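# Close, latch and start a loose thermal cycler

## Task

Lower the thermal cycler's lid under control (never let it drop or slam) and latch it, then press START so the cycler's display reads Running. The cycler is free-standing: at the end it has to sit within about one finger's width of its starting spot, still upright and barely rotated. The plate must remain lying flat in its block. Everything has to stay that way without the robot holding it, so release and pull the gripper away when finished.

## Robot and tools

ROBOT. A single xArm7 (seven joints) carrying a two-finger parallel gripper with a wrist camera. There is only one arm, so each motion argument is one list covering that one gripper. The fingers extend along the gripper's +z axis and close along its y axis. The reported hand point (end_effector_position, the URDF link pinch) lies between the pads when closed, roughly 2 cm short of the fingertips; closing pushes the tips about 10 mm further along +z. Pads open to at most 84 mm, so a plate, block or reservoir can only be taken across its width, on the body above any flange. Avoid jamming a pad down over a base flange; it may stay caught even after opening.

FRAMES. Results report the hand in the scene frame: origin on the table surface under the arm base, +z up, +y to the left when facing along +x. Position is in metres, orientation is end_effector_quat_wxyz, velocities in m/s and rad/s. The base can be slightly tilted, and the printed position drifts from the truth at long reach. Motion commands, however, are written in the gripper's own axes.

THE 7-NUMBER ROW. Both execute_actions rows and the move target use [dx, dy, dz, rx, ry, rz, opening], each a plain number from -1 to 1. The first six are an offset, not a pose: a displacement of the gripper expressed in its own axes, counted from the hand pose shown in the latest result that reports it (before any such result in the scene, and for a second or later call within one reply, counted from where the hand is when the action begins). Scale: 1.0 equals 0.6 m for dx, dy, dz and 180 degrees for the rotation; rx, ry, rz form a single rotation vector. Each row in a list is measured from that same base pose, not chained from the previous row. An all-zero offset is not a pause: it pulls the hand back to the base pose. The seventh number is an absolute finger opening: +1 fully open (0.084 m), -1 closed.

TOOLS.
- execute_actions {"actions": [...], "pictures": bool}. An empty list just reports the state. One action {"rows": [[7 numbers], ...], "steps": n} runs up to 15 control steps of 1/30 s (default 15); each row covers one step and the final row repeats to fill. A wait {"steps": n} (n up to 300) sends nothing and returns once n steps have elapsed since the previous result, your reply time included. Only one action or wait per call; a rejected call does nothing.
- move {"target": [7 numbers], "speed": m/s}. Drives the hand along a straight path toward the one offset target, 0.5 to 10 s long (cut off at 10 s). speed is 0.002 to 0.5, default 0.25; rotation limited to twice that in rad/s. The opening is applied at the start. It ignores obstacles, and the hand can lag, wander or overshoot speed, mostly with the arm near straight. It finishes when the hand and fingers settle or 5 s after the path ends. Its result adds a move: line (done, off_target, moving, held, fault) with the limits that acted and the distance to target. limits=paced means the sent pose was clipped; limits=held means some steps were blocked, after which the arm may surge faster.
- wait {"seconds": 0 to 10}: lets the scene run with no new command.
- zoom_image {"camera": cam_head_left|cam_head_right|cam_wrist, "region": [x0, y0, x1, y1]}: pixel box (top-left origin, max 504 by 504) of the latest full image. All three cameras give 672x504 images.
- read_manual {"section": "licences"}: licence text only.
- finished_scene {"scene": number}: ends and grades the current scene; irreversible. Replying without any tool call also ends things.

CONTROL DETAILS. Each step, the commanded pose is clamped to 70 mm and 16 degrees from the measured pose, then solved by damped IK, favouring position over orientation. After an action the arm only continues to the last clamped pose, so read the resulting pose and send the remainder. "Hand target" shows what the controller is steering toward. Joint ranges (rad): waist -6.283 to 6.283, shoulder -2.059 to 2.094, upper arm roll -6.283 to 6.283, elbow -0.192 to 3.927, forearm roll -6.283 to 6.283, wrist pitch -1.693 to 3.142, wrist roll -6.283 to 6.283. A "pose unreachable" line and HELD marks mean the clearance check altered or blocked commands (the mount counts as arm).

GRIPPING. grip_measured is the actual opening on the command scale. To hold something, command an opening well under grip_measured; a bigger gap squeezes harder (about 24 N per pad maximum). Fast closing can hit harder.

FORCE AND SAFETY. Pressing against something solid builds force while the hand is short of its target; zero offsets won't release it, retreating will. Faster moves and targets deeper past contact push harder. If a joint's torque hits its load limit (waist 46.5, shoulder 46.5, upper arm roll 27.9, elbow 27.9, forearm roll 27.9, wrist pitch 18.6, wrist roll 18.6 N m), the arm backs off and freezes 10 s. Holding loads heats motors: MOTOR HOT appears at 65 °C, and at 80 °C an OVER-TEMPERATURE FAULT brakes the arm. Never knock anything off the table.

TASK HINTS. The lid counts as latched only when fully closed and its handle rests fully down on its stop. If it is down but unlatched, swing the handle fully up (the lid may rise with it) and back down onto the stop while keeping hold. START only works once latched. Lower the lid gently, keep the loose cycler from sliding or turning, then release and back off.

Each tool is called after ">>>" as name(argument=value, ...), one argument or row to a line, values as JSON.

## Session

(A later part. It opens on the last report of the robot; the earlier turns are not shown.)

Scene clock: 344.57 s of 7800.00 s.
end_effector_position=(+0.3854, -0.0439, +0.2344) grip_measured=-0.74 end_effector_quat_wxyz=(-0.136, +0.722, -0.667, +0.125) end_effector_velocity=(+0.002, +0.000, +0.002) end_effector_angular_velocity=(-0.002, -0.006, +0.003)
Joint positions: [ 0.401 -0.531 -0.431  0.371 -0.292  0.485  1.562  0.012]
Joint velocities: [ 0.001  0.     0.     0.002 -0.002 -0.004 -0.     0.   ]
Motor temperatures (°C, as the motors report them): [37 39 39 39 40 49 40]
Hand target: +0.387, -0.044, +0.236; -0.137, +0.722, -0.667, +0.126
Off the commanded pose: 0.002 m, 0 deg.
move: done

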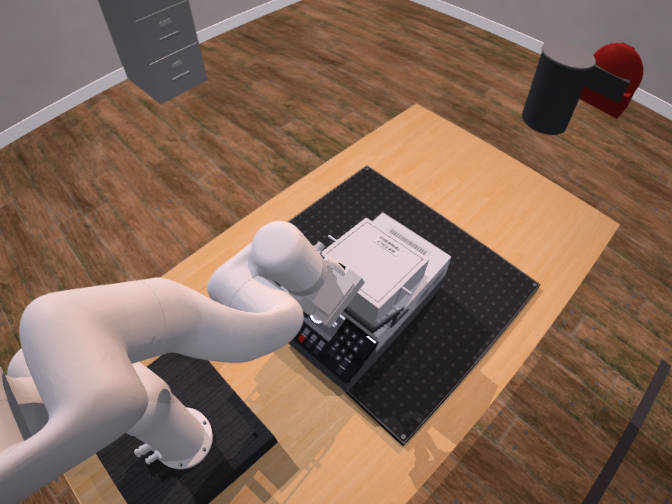

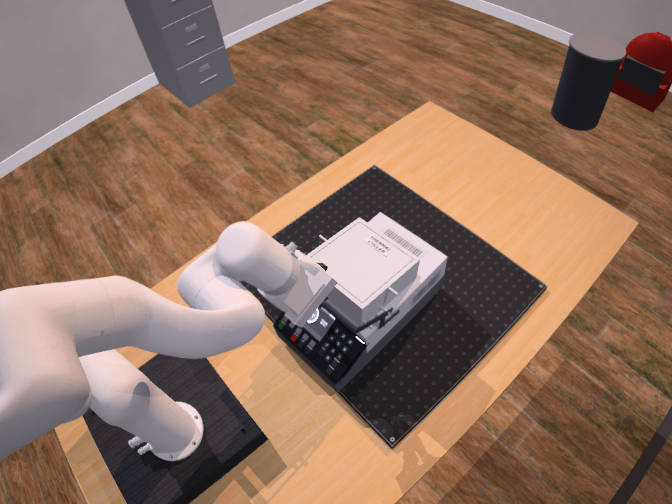

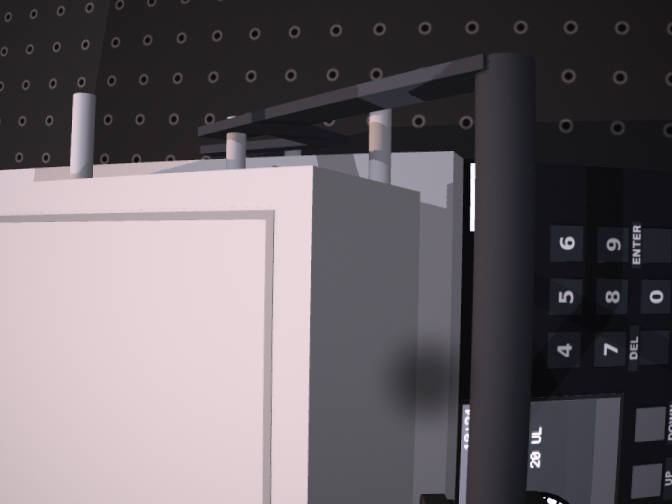

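>>> move(
  target=[0,-0.073,-0.043,-0.083,0,0,-1],
  speed=0.04,
)

Scene clock: 349.60 s of 7800.00 s.
end_effector_position=(+0.4172, -0.0409, +0.2738) grip_measured=-0.74 end_effector_quat_wxyz=(-0.042, +0.733, -0.677, +0.037) end_effector_velocity=(+0.001, +0.000, +0.002) end_effector_angular_velocity=(+0.001, +0.005, +0.000)
Joint positions: [ 0.511 -0.313 -0.435  0.768 -0.157  0.922  1.521  0.012]
Joint velocities: [ 0.002  0.003 -0.     0.011  0.004  0.013 -0.002 -0.   ]
Motor temperatures (°C, as the motors report them): [37 39 39 39 40 49 40]
Hand target: +0.417, -0.041, +0.274; -0.042, +0.733, -0.678, +0.036
Off the commanded pose: 0.001 m, 0 deg.
move: done

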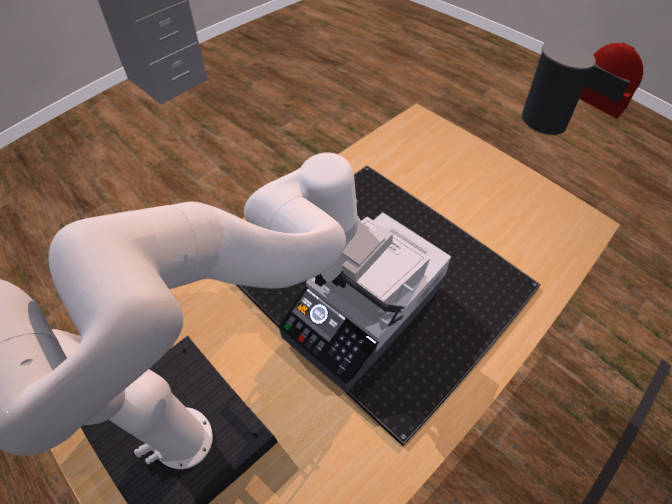

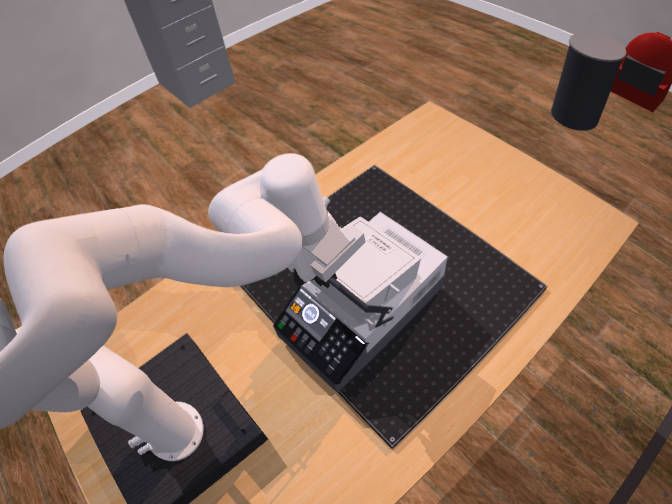

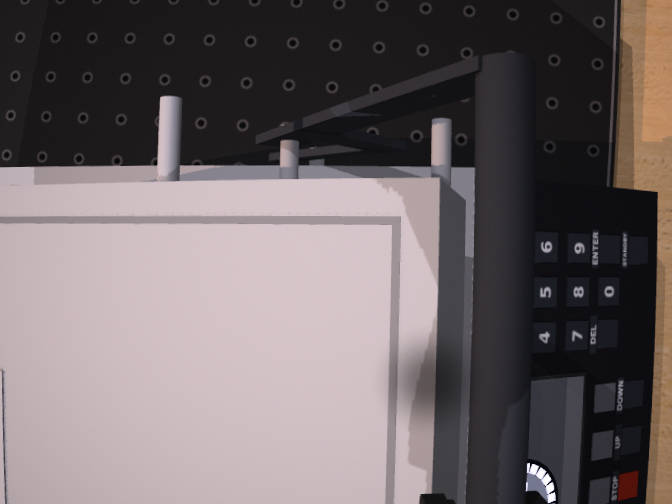

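>>> move(
  target=[0,-0.085,-0.04,-0.03,0,0,-1],
  speed=0.04,
)

>>> zoom_image(
  camera="cam_head_left",
  region=[300,210,480,360],
)

Scene clock: 352.53 s of 7800.00 s.
end_effector_position=(+0.4650, -0.0371, +0.3028) grip_measured=-0.74 end_effector_quat_wxyz=(-0.008, +0.735, -0.678, +0.005) end_effector_velocity=(+0.001, +0.000, +0.001) end_effector_angular_velocity=(+0.001, +0.001, -0.000)
Joint positions: [ 0.545 -0.092 -0.457  1.081 -0.054  1.121  1.46   0.012]
Joint velocities: [ 0.001  0.004 -0.001  0.007  0.003  0.004 -0.001 -0.   ]
Motor temperatures (°C, as the motors report them): [37 39 39 39 40 49 40]
Hand target: +0.465, -0.037, +0.303; -0.008, +0.735, -0.678, +0.005
Off the commanded pose: 0.001 m, 0 deg.
move: done

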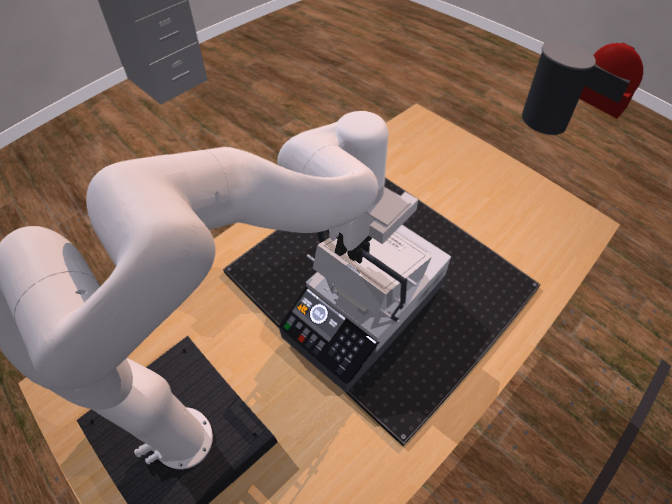

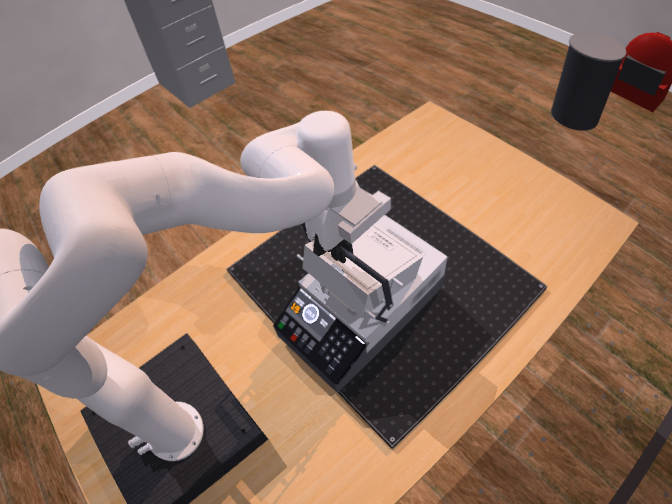

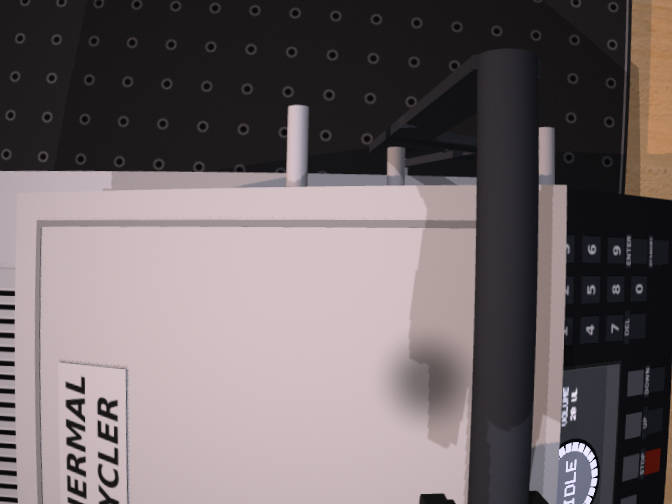

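Region (300, 210, 480, 360) of cam_head_left's 672x504 image, scaled by 2.800, with more detail than that image has.

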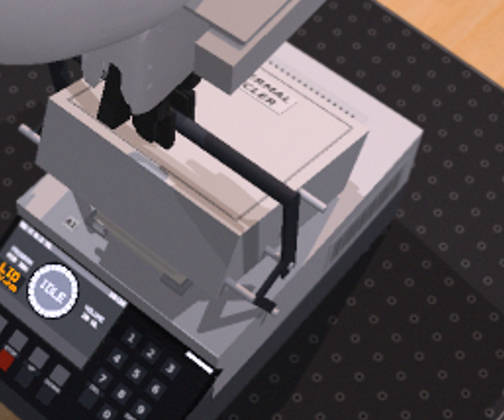

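>>> move(
  target=[0,-0.045,0.03,0,0,0,-1],
  speed=0.02,
)

>>> zoom_image(
  camera="cam_head_left",
  region=[270,210,480,360],
)

Scene clock: 355.33 s of 7800.00 s.
end_effector_position=(+0.4919, -0.0352, +0.2850) grip_measured=-0.74 end_effector_quat_wxyz=(-0.007, +0.735, -0.678, +0.005) end_effector_velocity=(+0.001, -0.000, -0.001) end_effector_angular_velocity=(+0.000, +0.001, +0.000)
Joint positions: [ 0.542  0.021 -0.466  1.145  0.003  1.084  1.424  0.012]
Joint velocities: [-0.     0.004 -0.     0.003  0.002 -0.    -0.002 -0.   ]
Motor temperatures (°C, as the motors report them): [37 39 39 39 40 49 40]
Hand target: +0.492, -0.035, +0.285; -0.008, +0.735, -0.678, +0.005
Off the commanded pose: 0.000 m, 0 deg.
move: done

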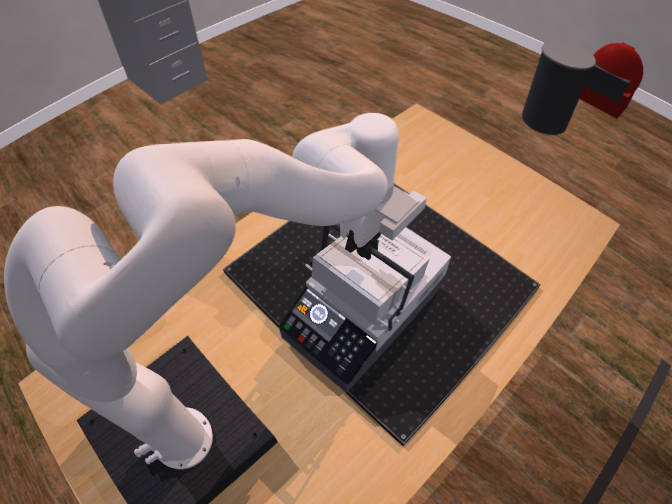

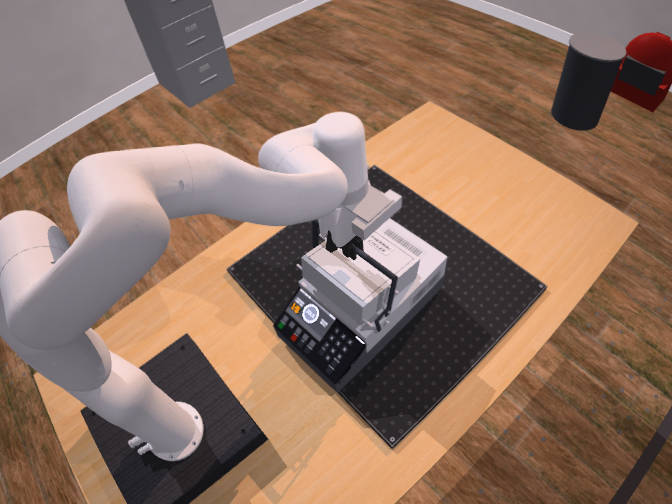

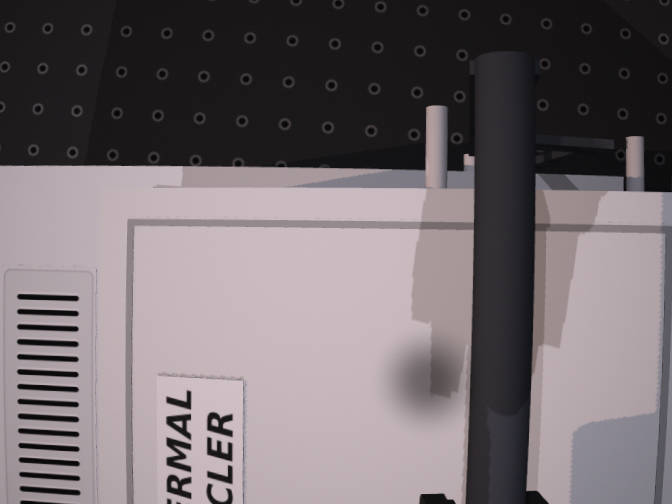

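Region (270, 210, 480, 360) of cam_head_left's 672x504 image, scaled by 2.400, with more detail than that image has; it fills the top 360 rows of this view, and the rest is white.

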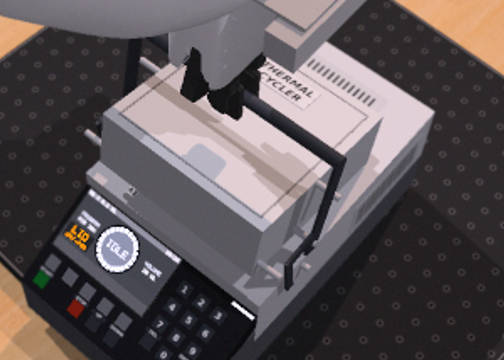

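>>> execute_actions(
  actions=[],
)

>>> zoom_image(
  camera="cam_head_left",
  region=[220,120,520,400],
)

Scene clock: 361.53 s of 7800.00 s.
end_effector_position=(+0.4922, -0.0350, +0.2851) grip_measured=-0.74 end_effector_quat_wxyz=(-0.008, +0.735, -0.678, +0.005) end_effector_velocity=(+0.000, +0.000, -0.000) end_effector_angular_velocity=(-0.000, -0.000, +0.000)
Joint positions: [ 0.543  0.022 -0.466  1.146  0.003  1.083  1.424  0.012]
Joint velocities: [-0.     0.     0.    -0.    -0.    -0.001 -0.    -0.   ]
Motor temperatures (°C, as the motors report them): [37 39 39 39 40 48 40]
Hand target: +0.492, -0.035, +0.285; -0.008, +0.735, -0.678, +0.005
Off the commanded pose: 0.000 m, 0 deg.
Steps of this call (steps 1 to 90: nothing new was sent; then 3.20 s passed at rest). Readings (end_effector_position):
1: (+0.4920, -0.0352, +0.2850)
2: (+0.4920, -0.0352, +0.2850)
4: (+0.4921, -0.0352, +0.2851)
8: (+0.4921, -0.0351, +0.2851)
90: the state above

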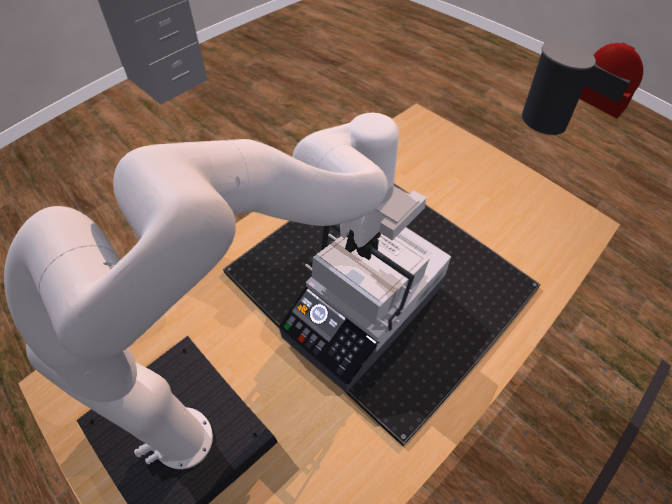

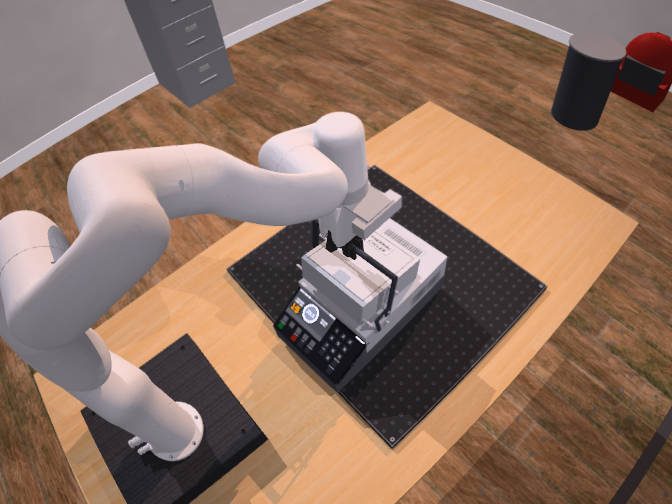

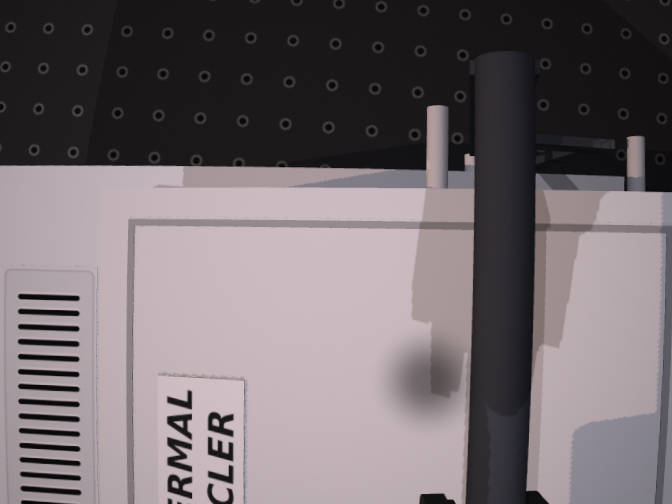

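Region (220, 120, 520, 400) of cam_head_left's 672x504 image, scaled by 1.680, with more detail than that image has; it fills the top 470 rows of this view, and the rest is white.

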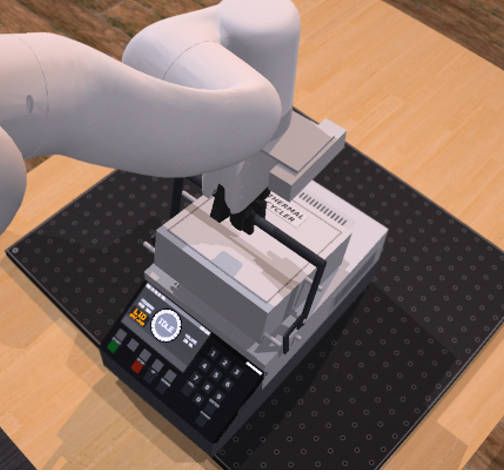

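>>> move(
  target=[0,-0.025,0.012,0,0,0,-1],
  speed=0.02,
)

Scene clock: 363.63 s of 7800.00 s.
end_effector_position=(+0.5071, -0.0333, +0.2784) grip_measured=-0.73 end_effector_quat_wxyz=(-0.008, +0.735, -0.678, +0.004) end_effector_velocity=(-0.002, -0.000, -0.003) end_effector_angular_velocity=(-0.001, +0.010, +0.000)
Joint positions: [ 0.538  0.082 -0.467  1.192  0.035  1.076  1.405  0.012]
Joint velocities: [-0.     0.004  0.    -0.003 -0.     0.003  0.     0.   ]
Motor temperatures (°C, as the motors report them): [37 39 39 39 40 48 40]
Hand target: +0.507, -0.034, +0.278; -0.008, +0.735, -0.678, +0.005
Off the commanded pose: 0.001 m, 0 deg.
move: done

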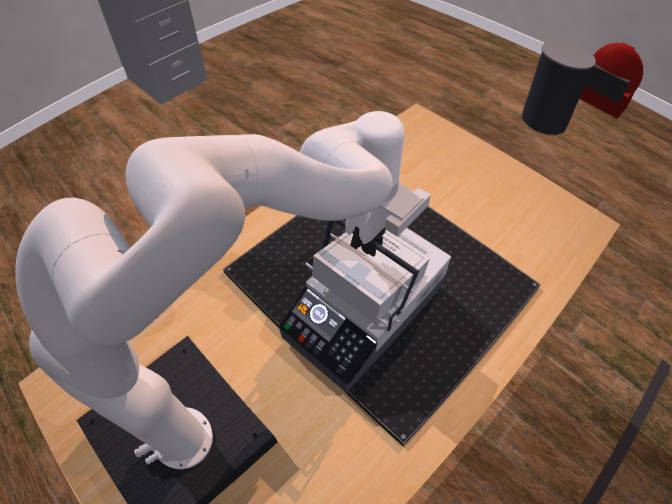

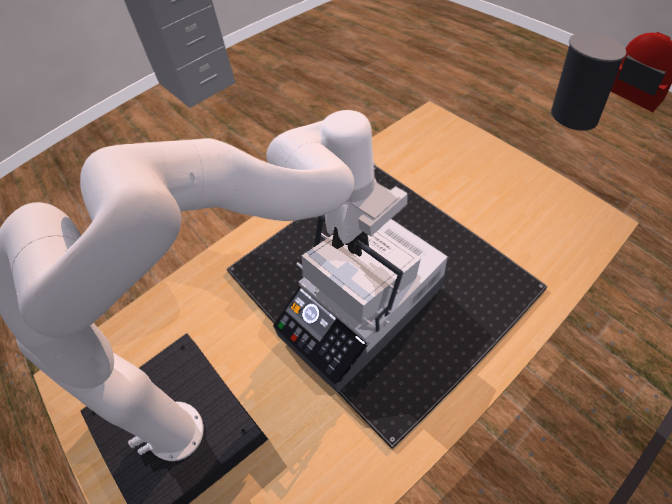

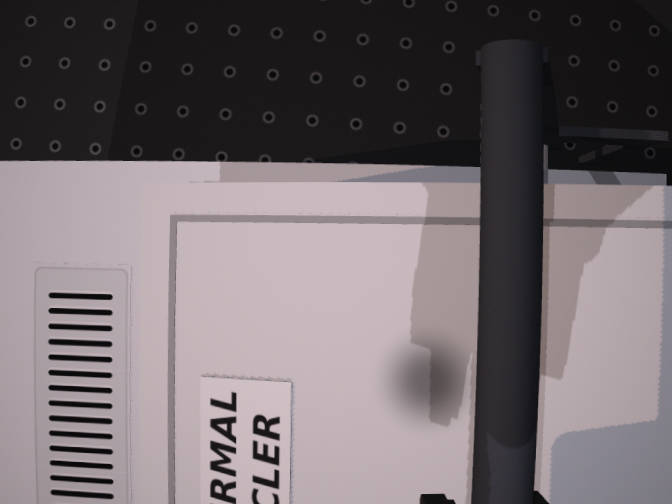

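>>> move(
  target=[0,-0.012,0.006,0,0,0,-1],
  speed=0.02,
)

>>> move(
  target=[0,0.05,0.0,0,0,0,-1],
  speed=0.03,
)

>>> move(
  target=[0,0.05,0.02,0.05,0,0,-1],
  speed=0.03,
)

Scene clock: 367.00 s of 7800.00 s.
end_effector_position=(+0.5146, -0.0328, +0.2753) grip_measured=-0.73 end_effector_quat_wxyz=(-0.008, +0.735, -0.678, +0.005) end_effector_velocity=(+0.000, +0.000, -0.001) end_effector_angular_velocity=(+0.001, +0.003, -0.000)
Joint positions: [ 0.534  0.111 -0.467  1.215  0.05   1.072  1.396  0.012]
Joint velocities: [-0.001  0.004  0.001  0.002  0.003  0.002 -0.002 -0.   ]
Motor temperatures (°C, as the motors report them): [37 39 39 39 40 48 40]
Hand target: +0.514, -0.033, +0.275; -0.008, +0.735, -0.678, +0.004
Off the commanded pose: 0.000 m, 0 deg.
move: done

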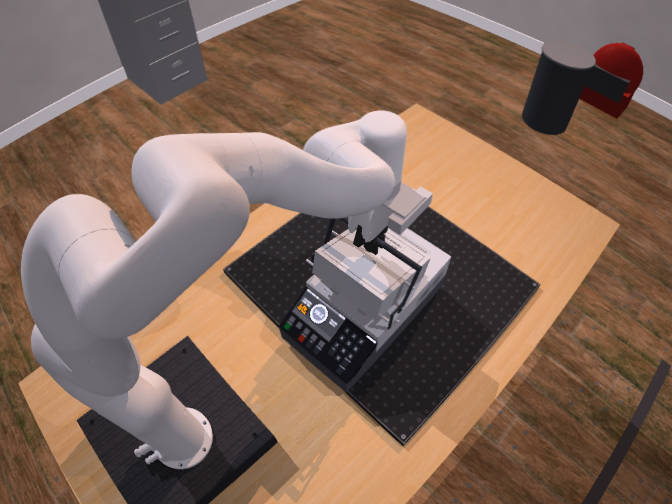

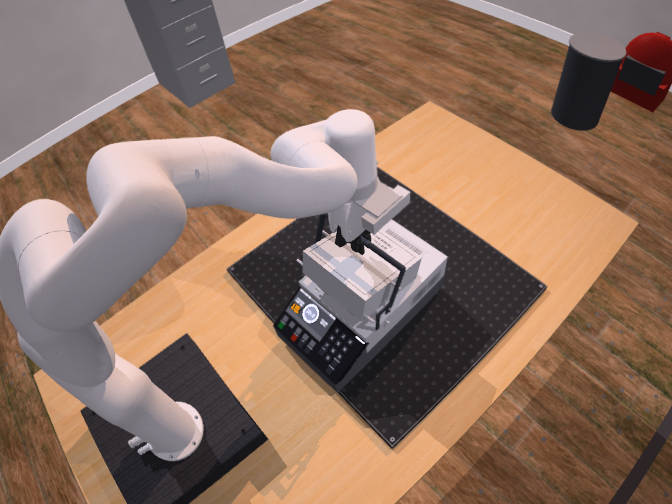

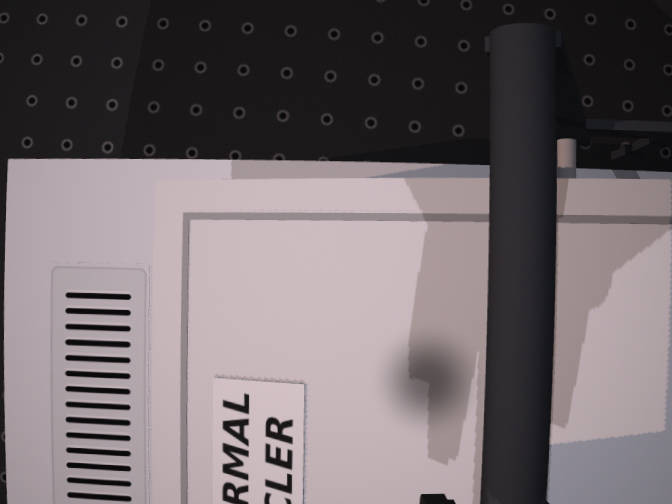

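Scene clock: 368.30 s of 7800.00 s.
end_effector_position=(+0.4849, -0.0348, +0.2748) grip_measured=-0.74 end_effector_quat_wxyz=(-0.008, +0.735, -0.678, +0.005) end_effector_velocity=(-0.001, -0.001, -0.000) end_effector_angular_velocity=(-0.002, -0.000, +0.000)
Joint positions: [ 0.544  0.004 -0.466  1.097 -0.005  1.049  1.428  0.012]
Joint velocities: [-0.    -0.004  0.001 -0.005 -0.004 -0.001  0.002 -0.   ]
Motor temperatures (°C, as the motors report them): [37 39 39 39 40 48 40]
Hand target: +0.485, -0.035, +0.275; -0.008, +0.735, -0.678, +0.005
Off the commanded pose: 0.000 m, 0 deg.
move: done

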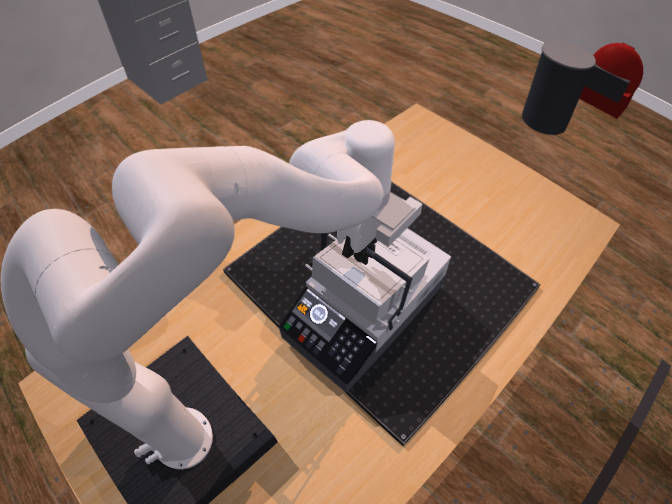

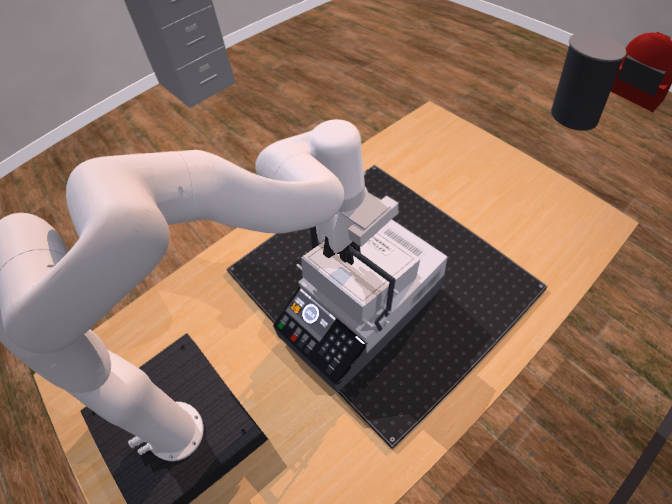

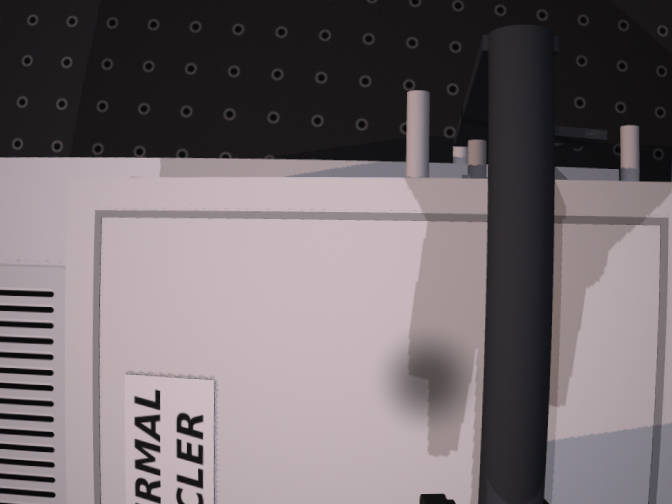

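Scene clock: 371.13 s of 7800.00 s.
end_effector_position=(+0.4554, -0.0372, +0.2629) grip_measured=-0.74 end_effector_quat_wxyz=(-0.066, +0.732, -0.675, +0.058) end_effector_velocity=(-0.001, +0.000, -0.001) end_effector_angular_velocity=(-0.001, -0.006, +0.001)
Joint positions: [ 0.528 -0.204 -0.452  0.809 -0.101  0.796  1.485  0.012]
Joint velocities: [-0.001 -0.007  0.001 -0.012 -0.005 -0.012  0.003  0.   ]
Motor temperatures (°C, as the motors report them): [37 39 39 38 40 48 40]
Hand target: +0.455, -0.037, +0.263; -0.065, +0.732, -0.676, +0.058
Off the commanded pose: 0.001 m, 0 deg.
move: done

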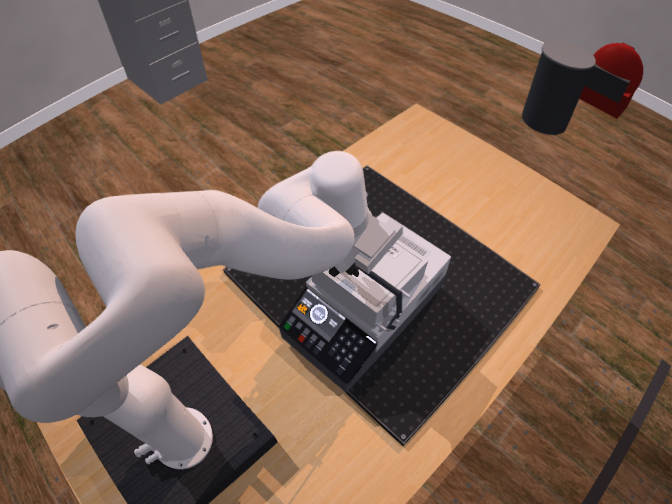

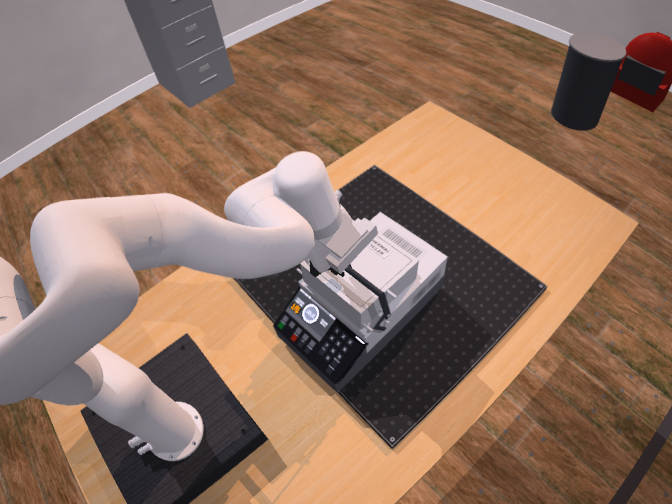

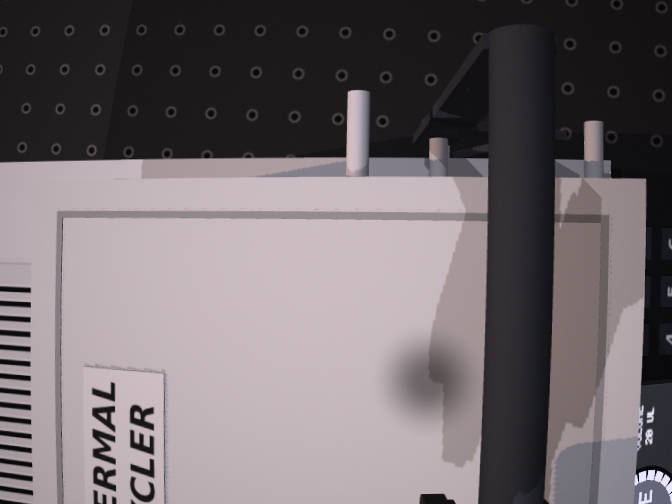

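>>> move(
  target=[0,0.058,0.023,0.067,0,0,-1],
  speed=0.03,
)

>>> move(
  target=[0,0.047,0.026,0.06,0,0,-1],
  speed=0.03,
)

Scene clock: 376.10 s of 7800.00 s.
end_effector_position=(+0.4235, -0.0401, +0.2433) grip_measured=-0.74 end_effector_quat_wxyz=(-0.141, +0.721, -0.666, +0.129) end_effector_velocity=(+0.000, -0.000, +0.001) end_effector_angular_velocity=(+0.000, -0.010, -0.000)
Joint positions: [ 0.451 -0.403 -0.438  0.485 -0.22   0.456  1.534  0.012]
Joint velocities: [-0.004 -0.005  0.001 -0.008 -0.004 -0.013  0.002 -0.   ]
Motor temperatures (°C, as the motors report them): [37 39 38 38 40 48 40]
Hand target: +0.424, -0.040, +0.243; -0.142, +0.721, -0.666, +0.129
Off the commanded pose: 0.000 m, 0 deg.
move: done

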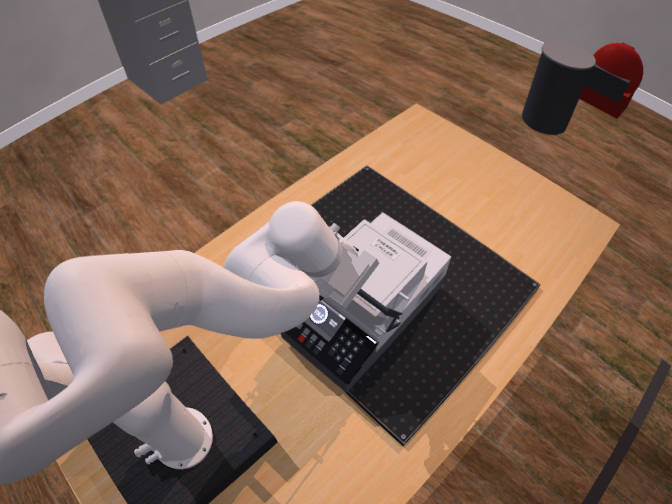

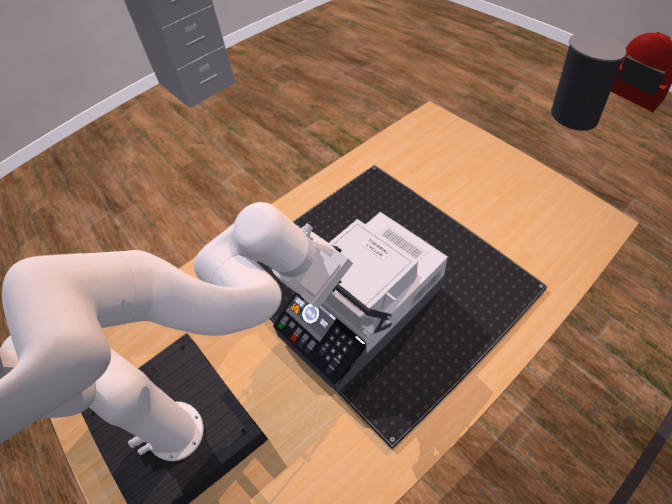

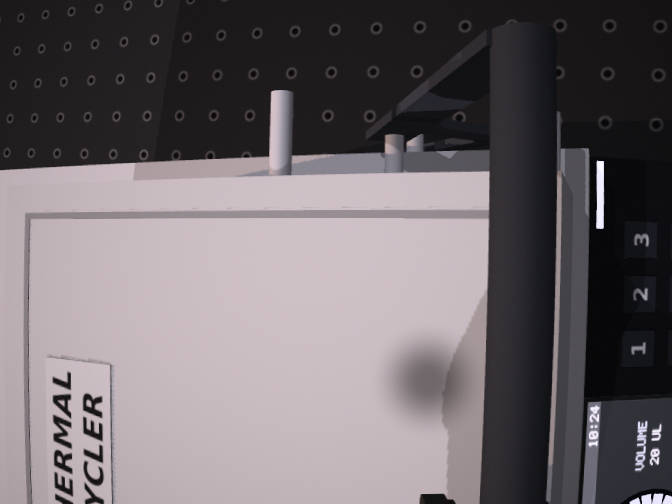

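Scene clock: 379.47 s of 7800.00 s.
end_effector_position=(+0.4141, -0.0438, +0.2337) grip_measured=-0.74 end_effector_quat_wxyz=(-0.222, +0.700, -0.646, +0.208) end_effector_velocity=(-0.000, -0.000, +0.000) end_effector_angular_velocity=(+0.001, -0.012, -0.001)
Joint positions: [ 0.369 -0.456 -0.455  0.261 -0.301  0.058  1.532  0.011]
Joint velocities: [-0.006 -0.     0.002 -0.009 -0.    -0.019 -0.001 -0.   ]
Motor temperatures (°C, as the motors report them): [37 39 39 37 40 48 40]
Hand target: +0.403, -0.042, +0.219; -0.208, +0.705, -0.651, +0.191
Off the commanded pose: 0.019 m, 3 deg.
move: off_target

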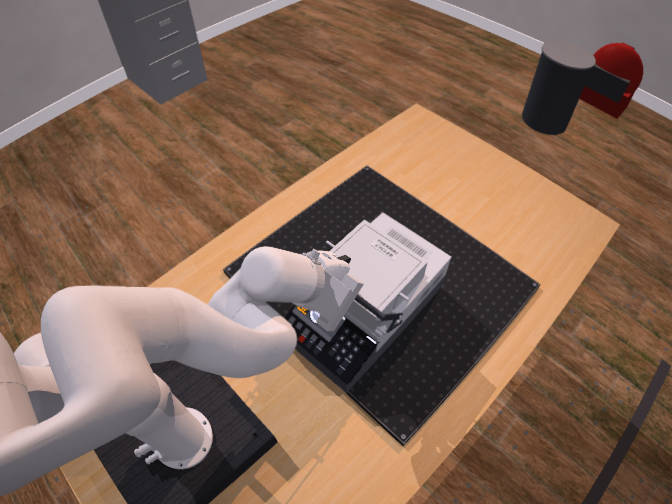

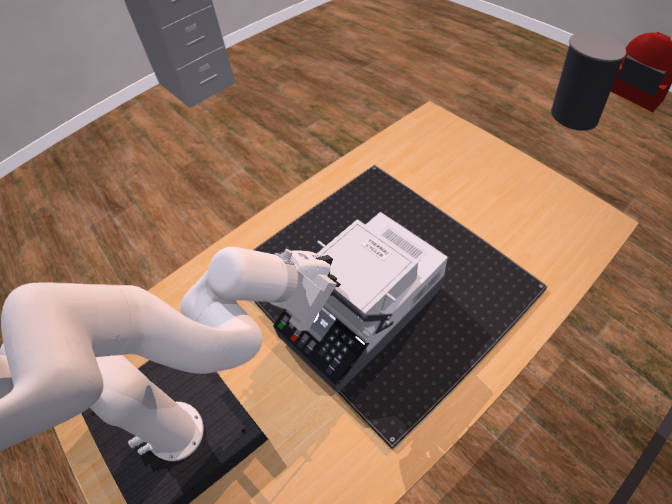

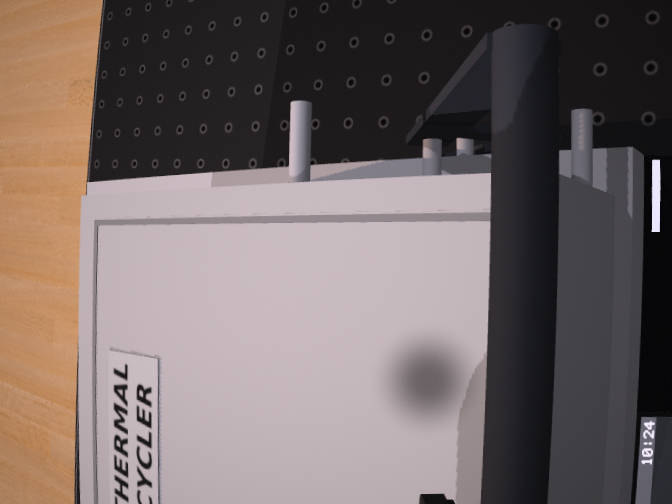

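>>> move(
  target=[0,0,-0.01,0,0,0,-0.35],
  speed=0.03,
)

>>> move(
  target=[0,-0.02,-0.07,-0.17,0,0,-0.35],
  speed=0.1,
)

>>> zoom_image(
  camera="cam_head_right",
  region=[240,200,480,400],
)

Scene clock: 383.17 s of 7800.00 s.
end_effector_position=(+0.4104, -0.0441, +0.2382) grip_measured=-0.37 end_effector_quat_wxyz=(-0.221, +0.700, -0.647, +0.207) end_effector_velocity=(+0.001, +0.001, +0.003) end_effector_angular_velocity=(-0.001, -0.006, +0.002)
Joint positions: [ 0.356 -0.488 -0.445  0.256 -0.307  0.086  1.534  0.028]
Joint velocities: [ 0.    -0.005  0.002  0.002 -0.     0.     0.    -0.   ]
Motor temperatures (°C, as the motors report them): [38 39 39 37 40 48 40]
Hand target: +0.411, -0.044, +0.239; -0.222, +0.700, -0.646, +0.208
Off the commanded pose: 0.000 m, 0 deg.
move: done

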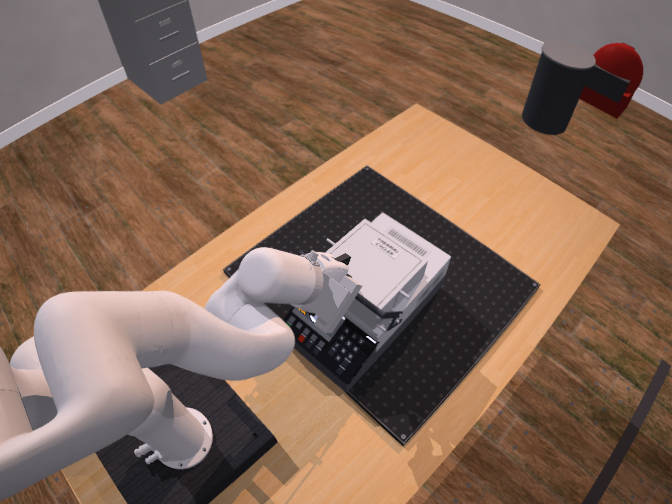

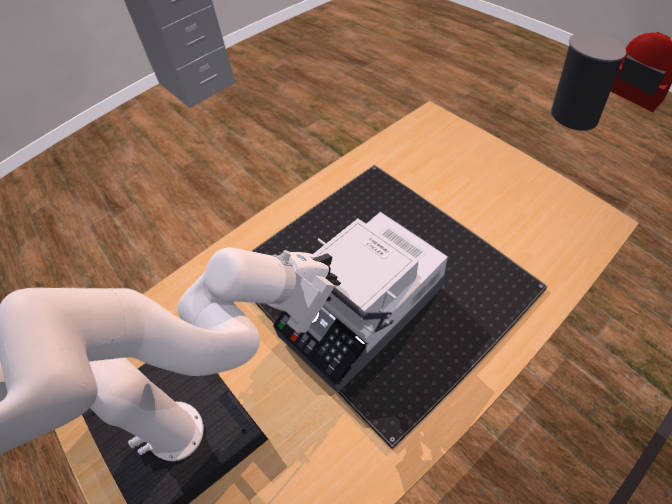

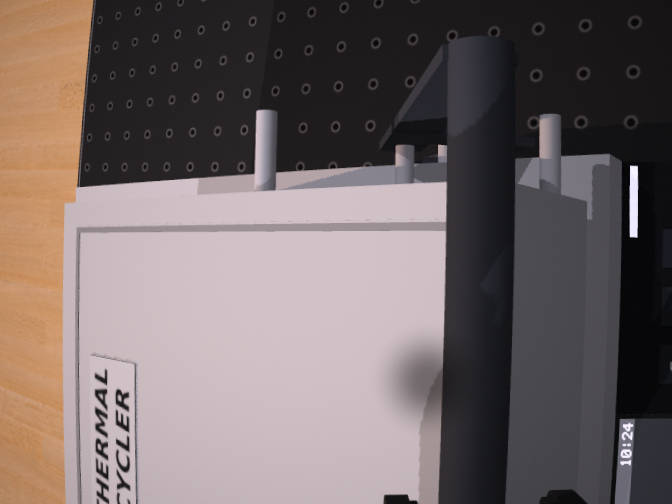

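Scene clock: 386.17 s of 7800.00 s.
end_effector_position=(+0.3961, -0.0442, +0.2790) grip_measured=-0.37 end_effector_quat_wxyz=(-0.030, +0.734, -0.678, +0.029) end_effector_velocity=(-0.001, -0.000, +0.000) end_effector_angular_velocity=(+0.000, +0.011, -0.001)
Joint positions: [ 0.455 -0.369 -0.384  0.74  -0.167  0.981  1.522  0.028]
Joint velocities: [ 0.001  0.007 -0.001  0.009  0.003  0.014 -0.001 -0.   ]
Motor temperatures (°C, as the motors report them): [38 39 39 37 40 48 40]
Hand target: +0.396, -0.044, +0.279; -0.030, +0.734, -0.678, +0.028
Off the commanded pose: 0.001 m, 0 deg.
move: done

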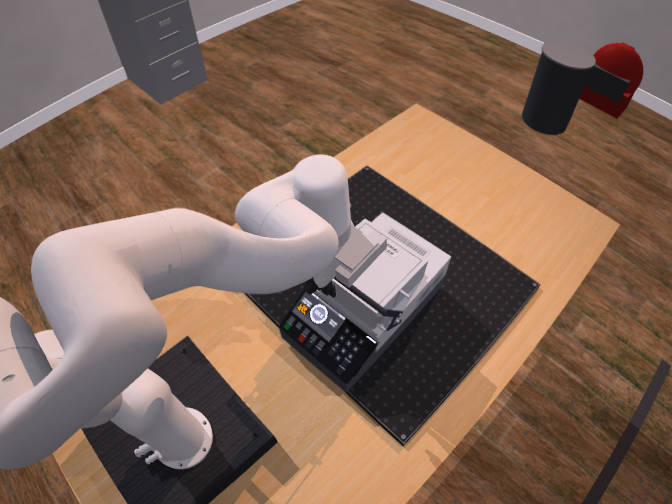

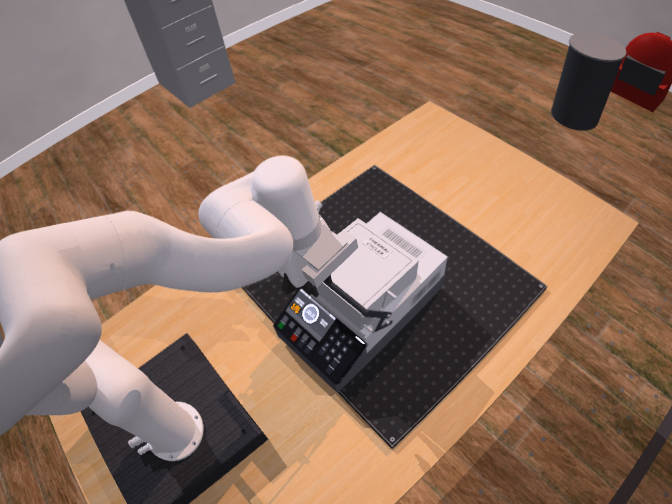

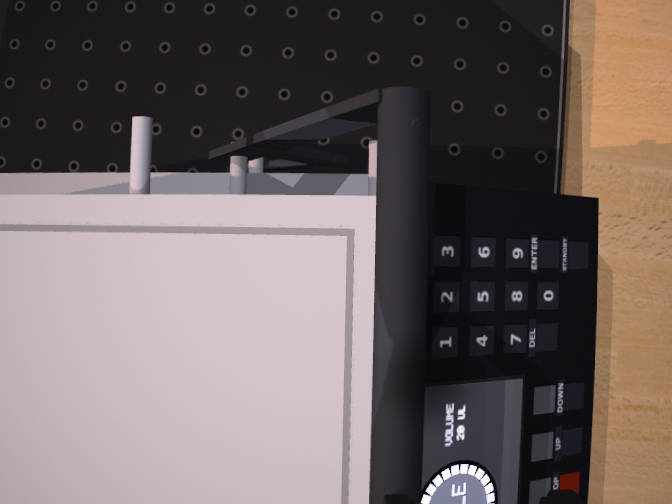

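Region (240, 200, 480, 400) of cam_head_right's 672x504 image, scaled by 2.100, with more detail than that image has.

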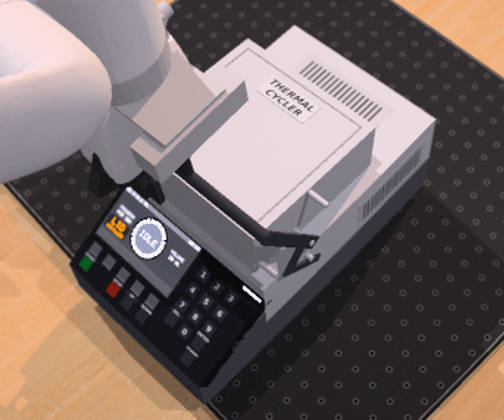

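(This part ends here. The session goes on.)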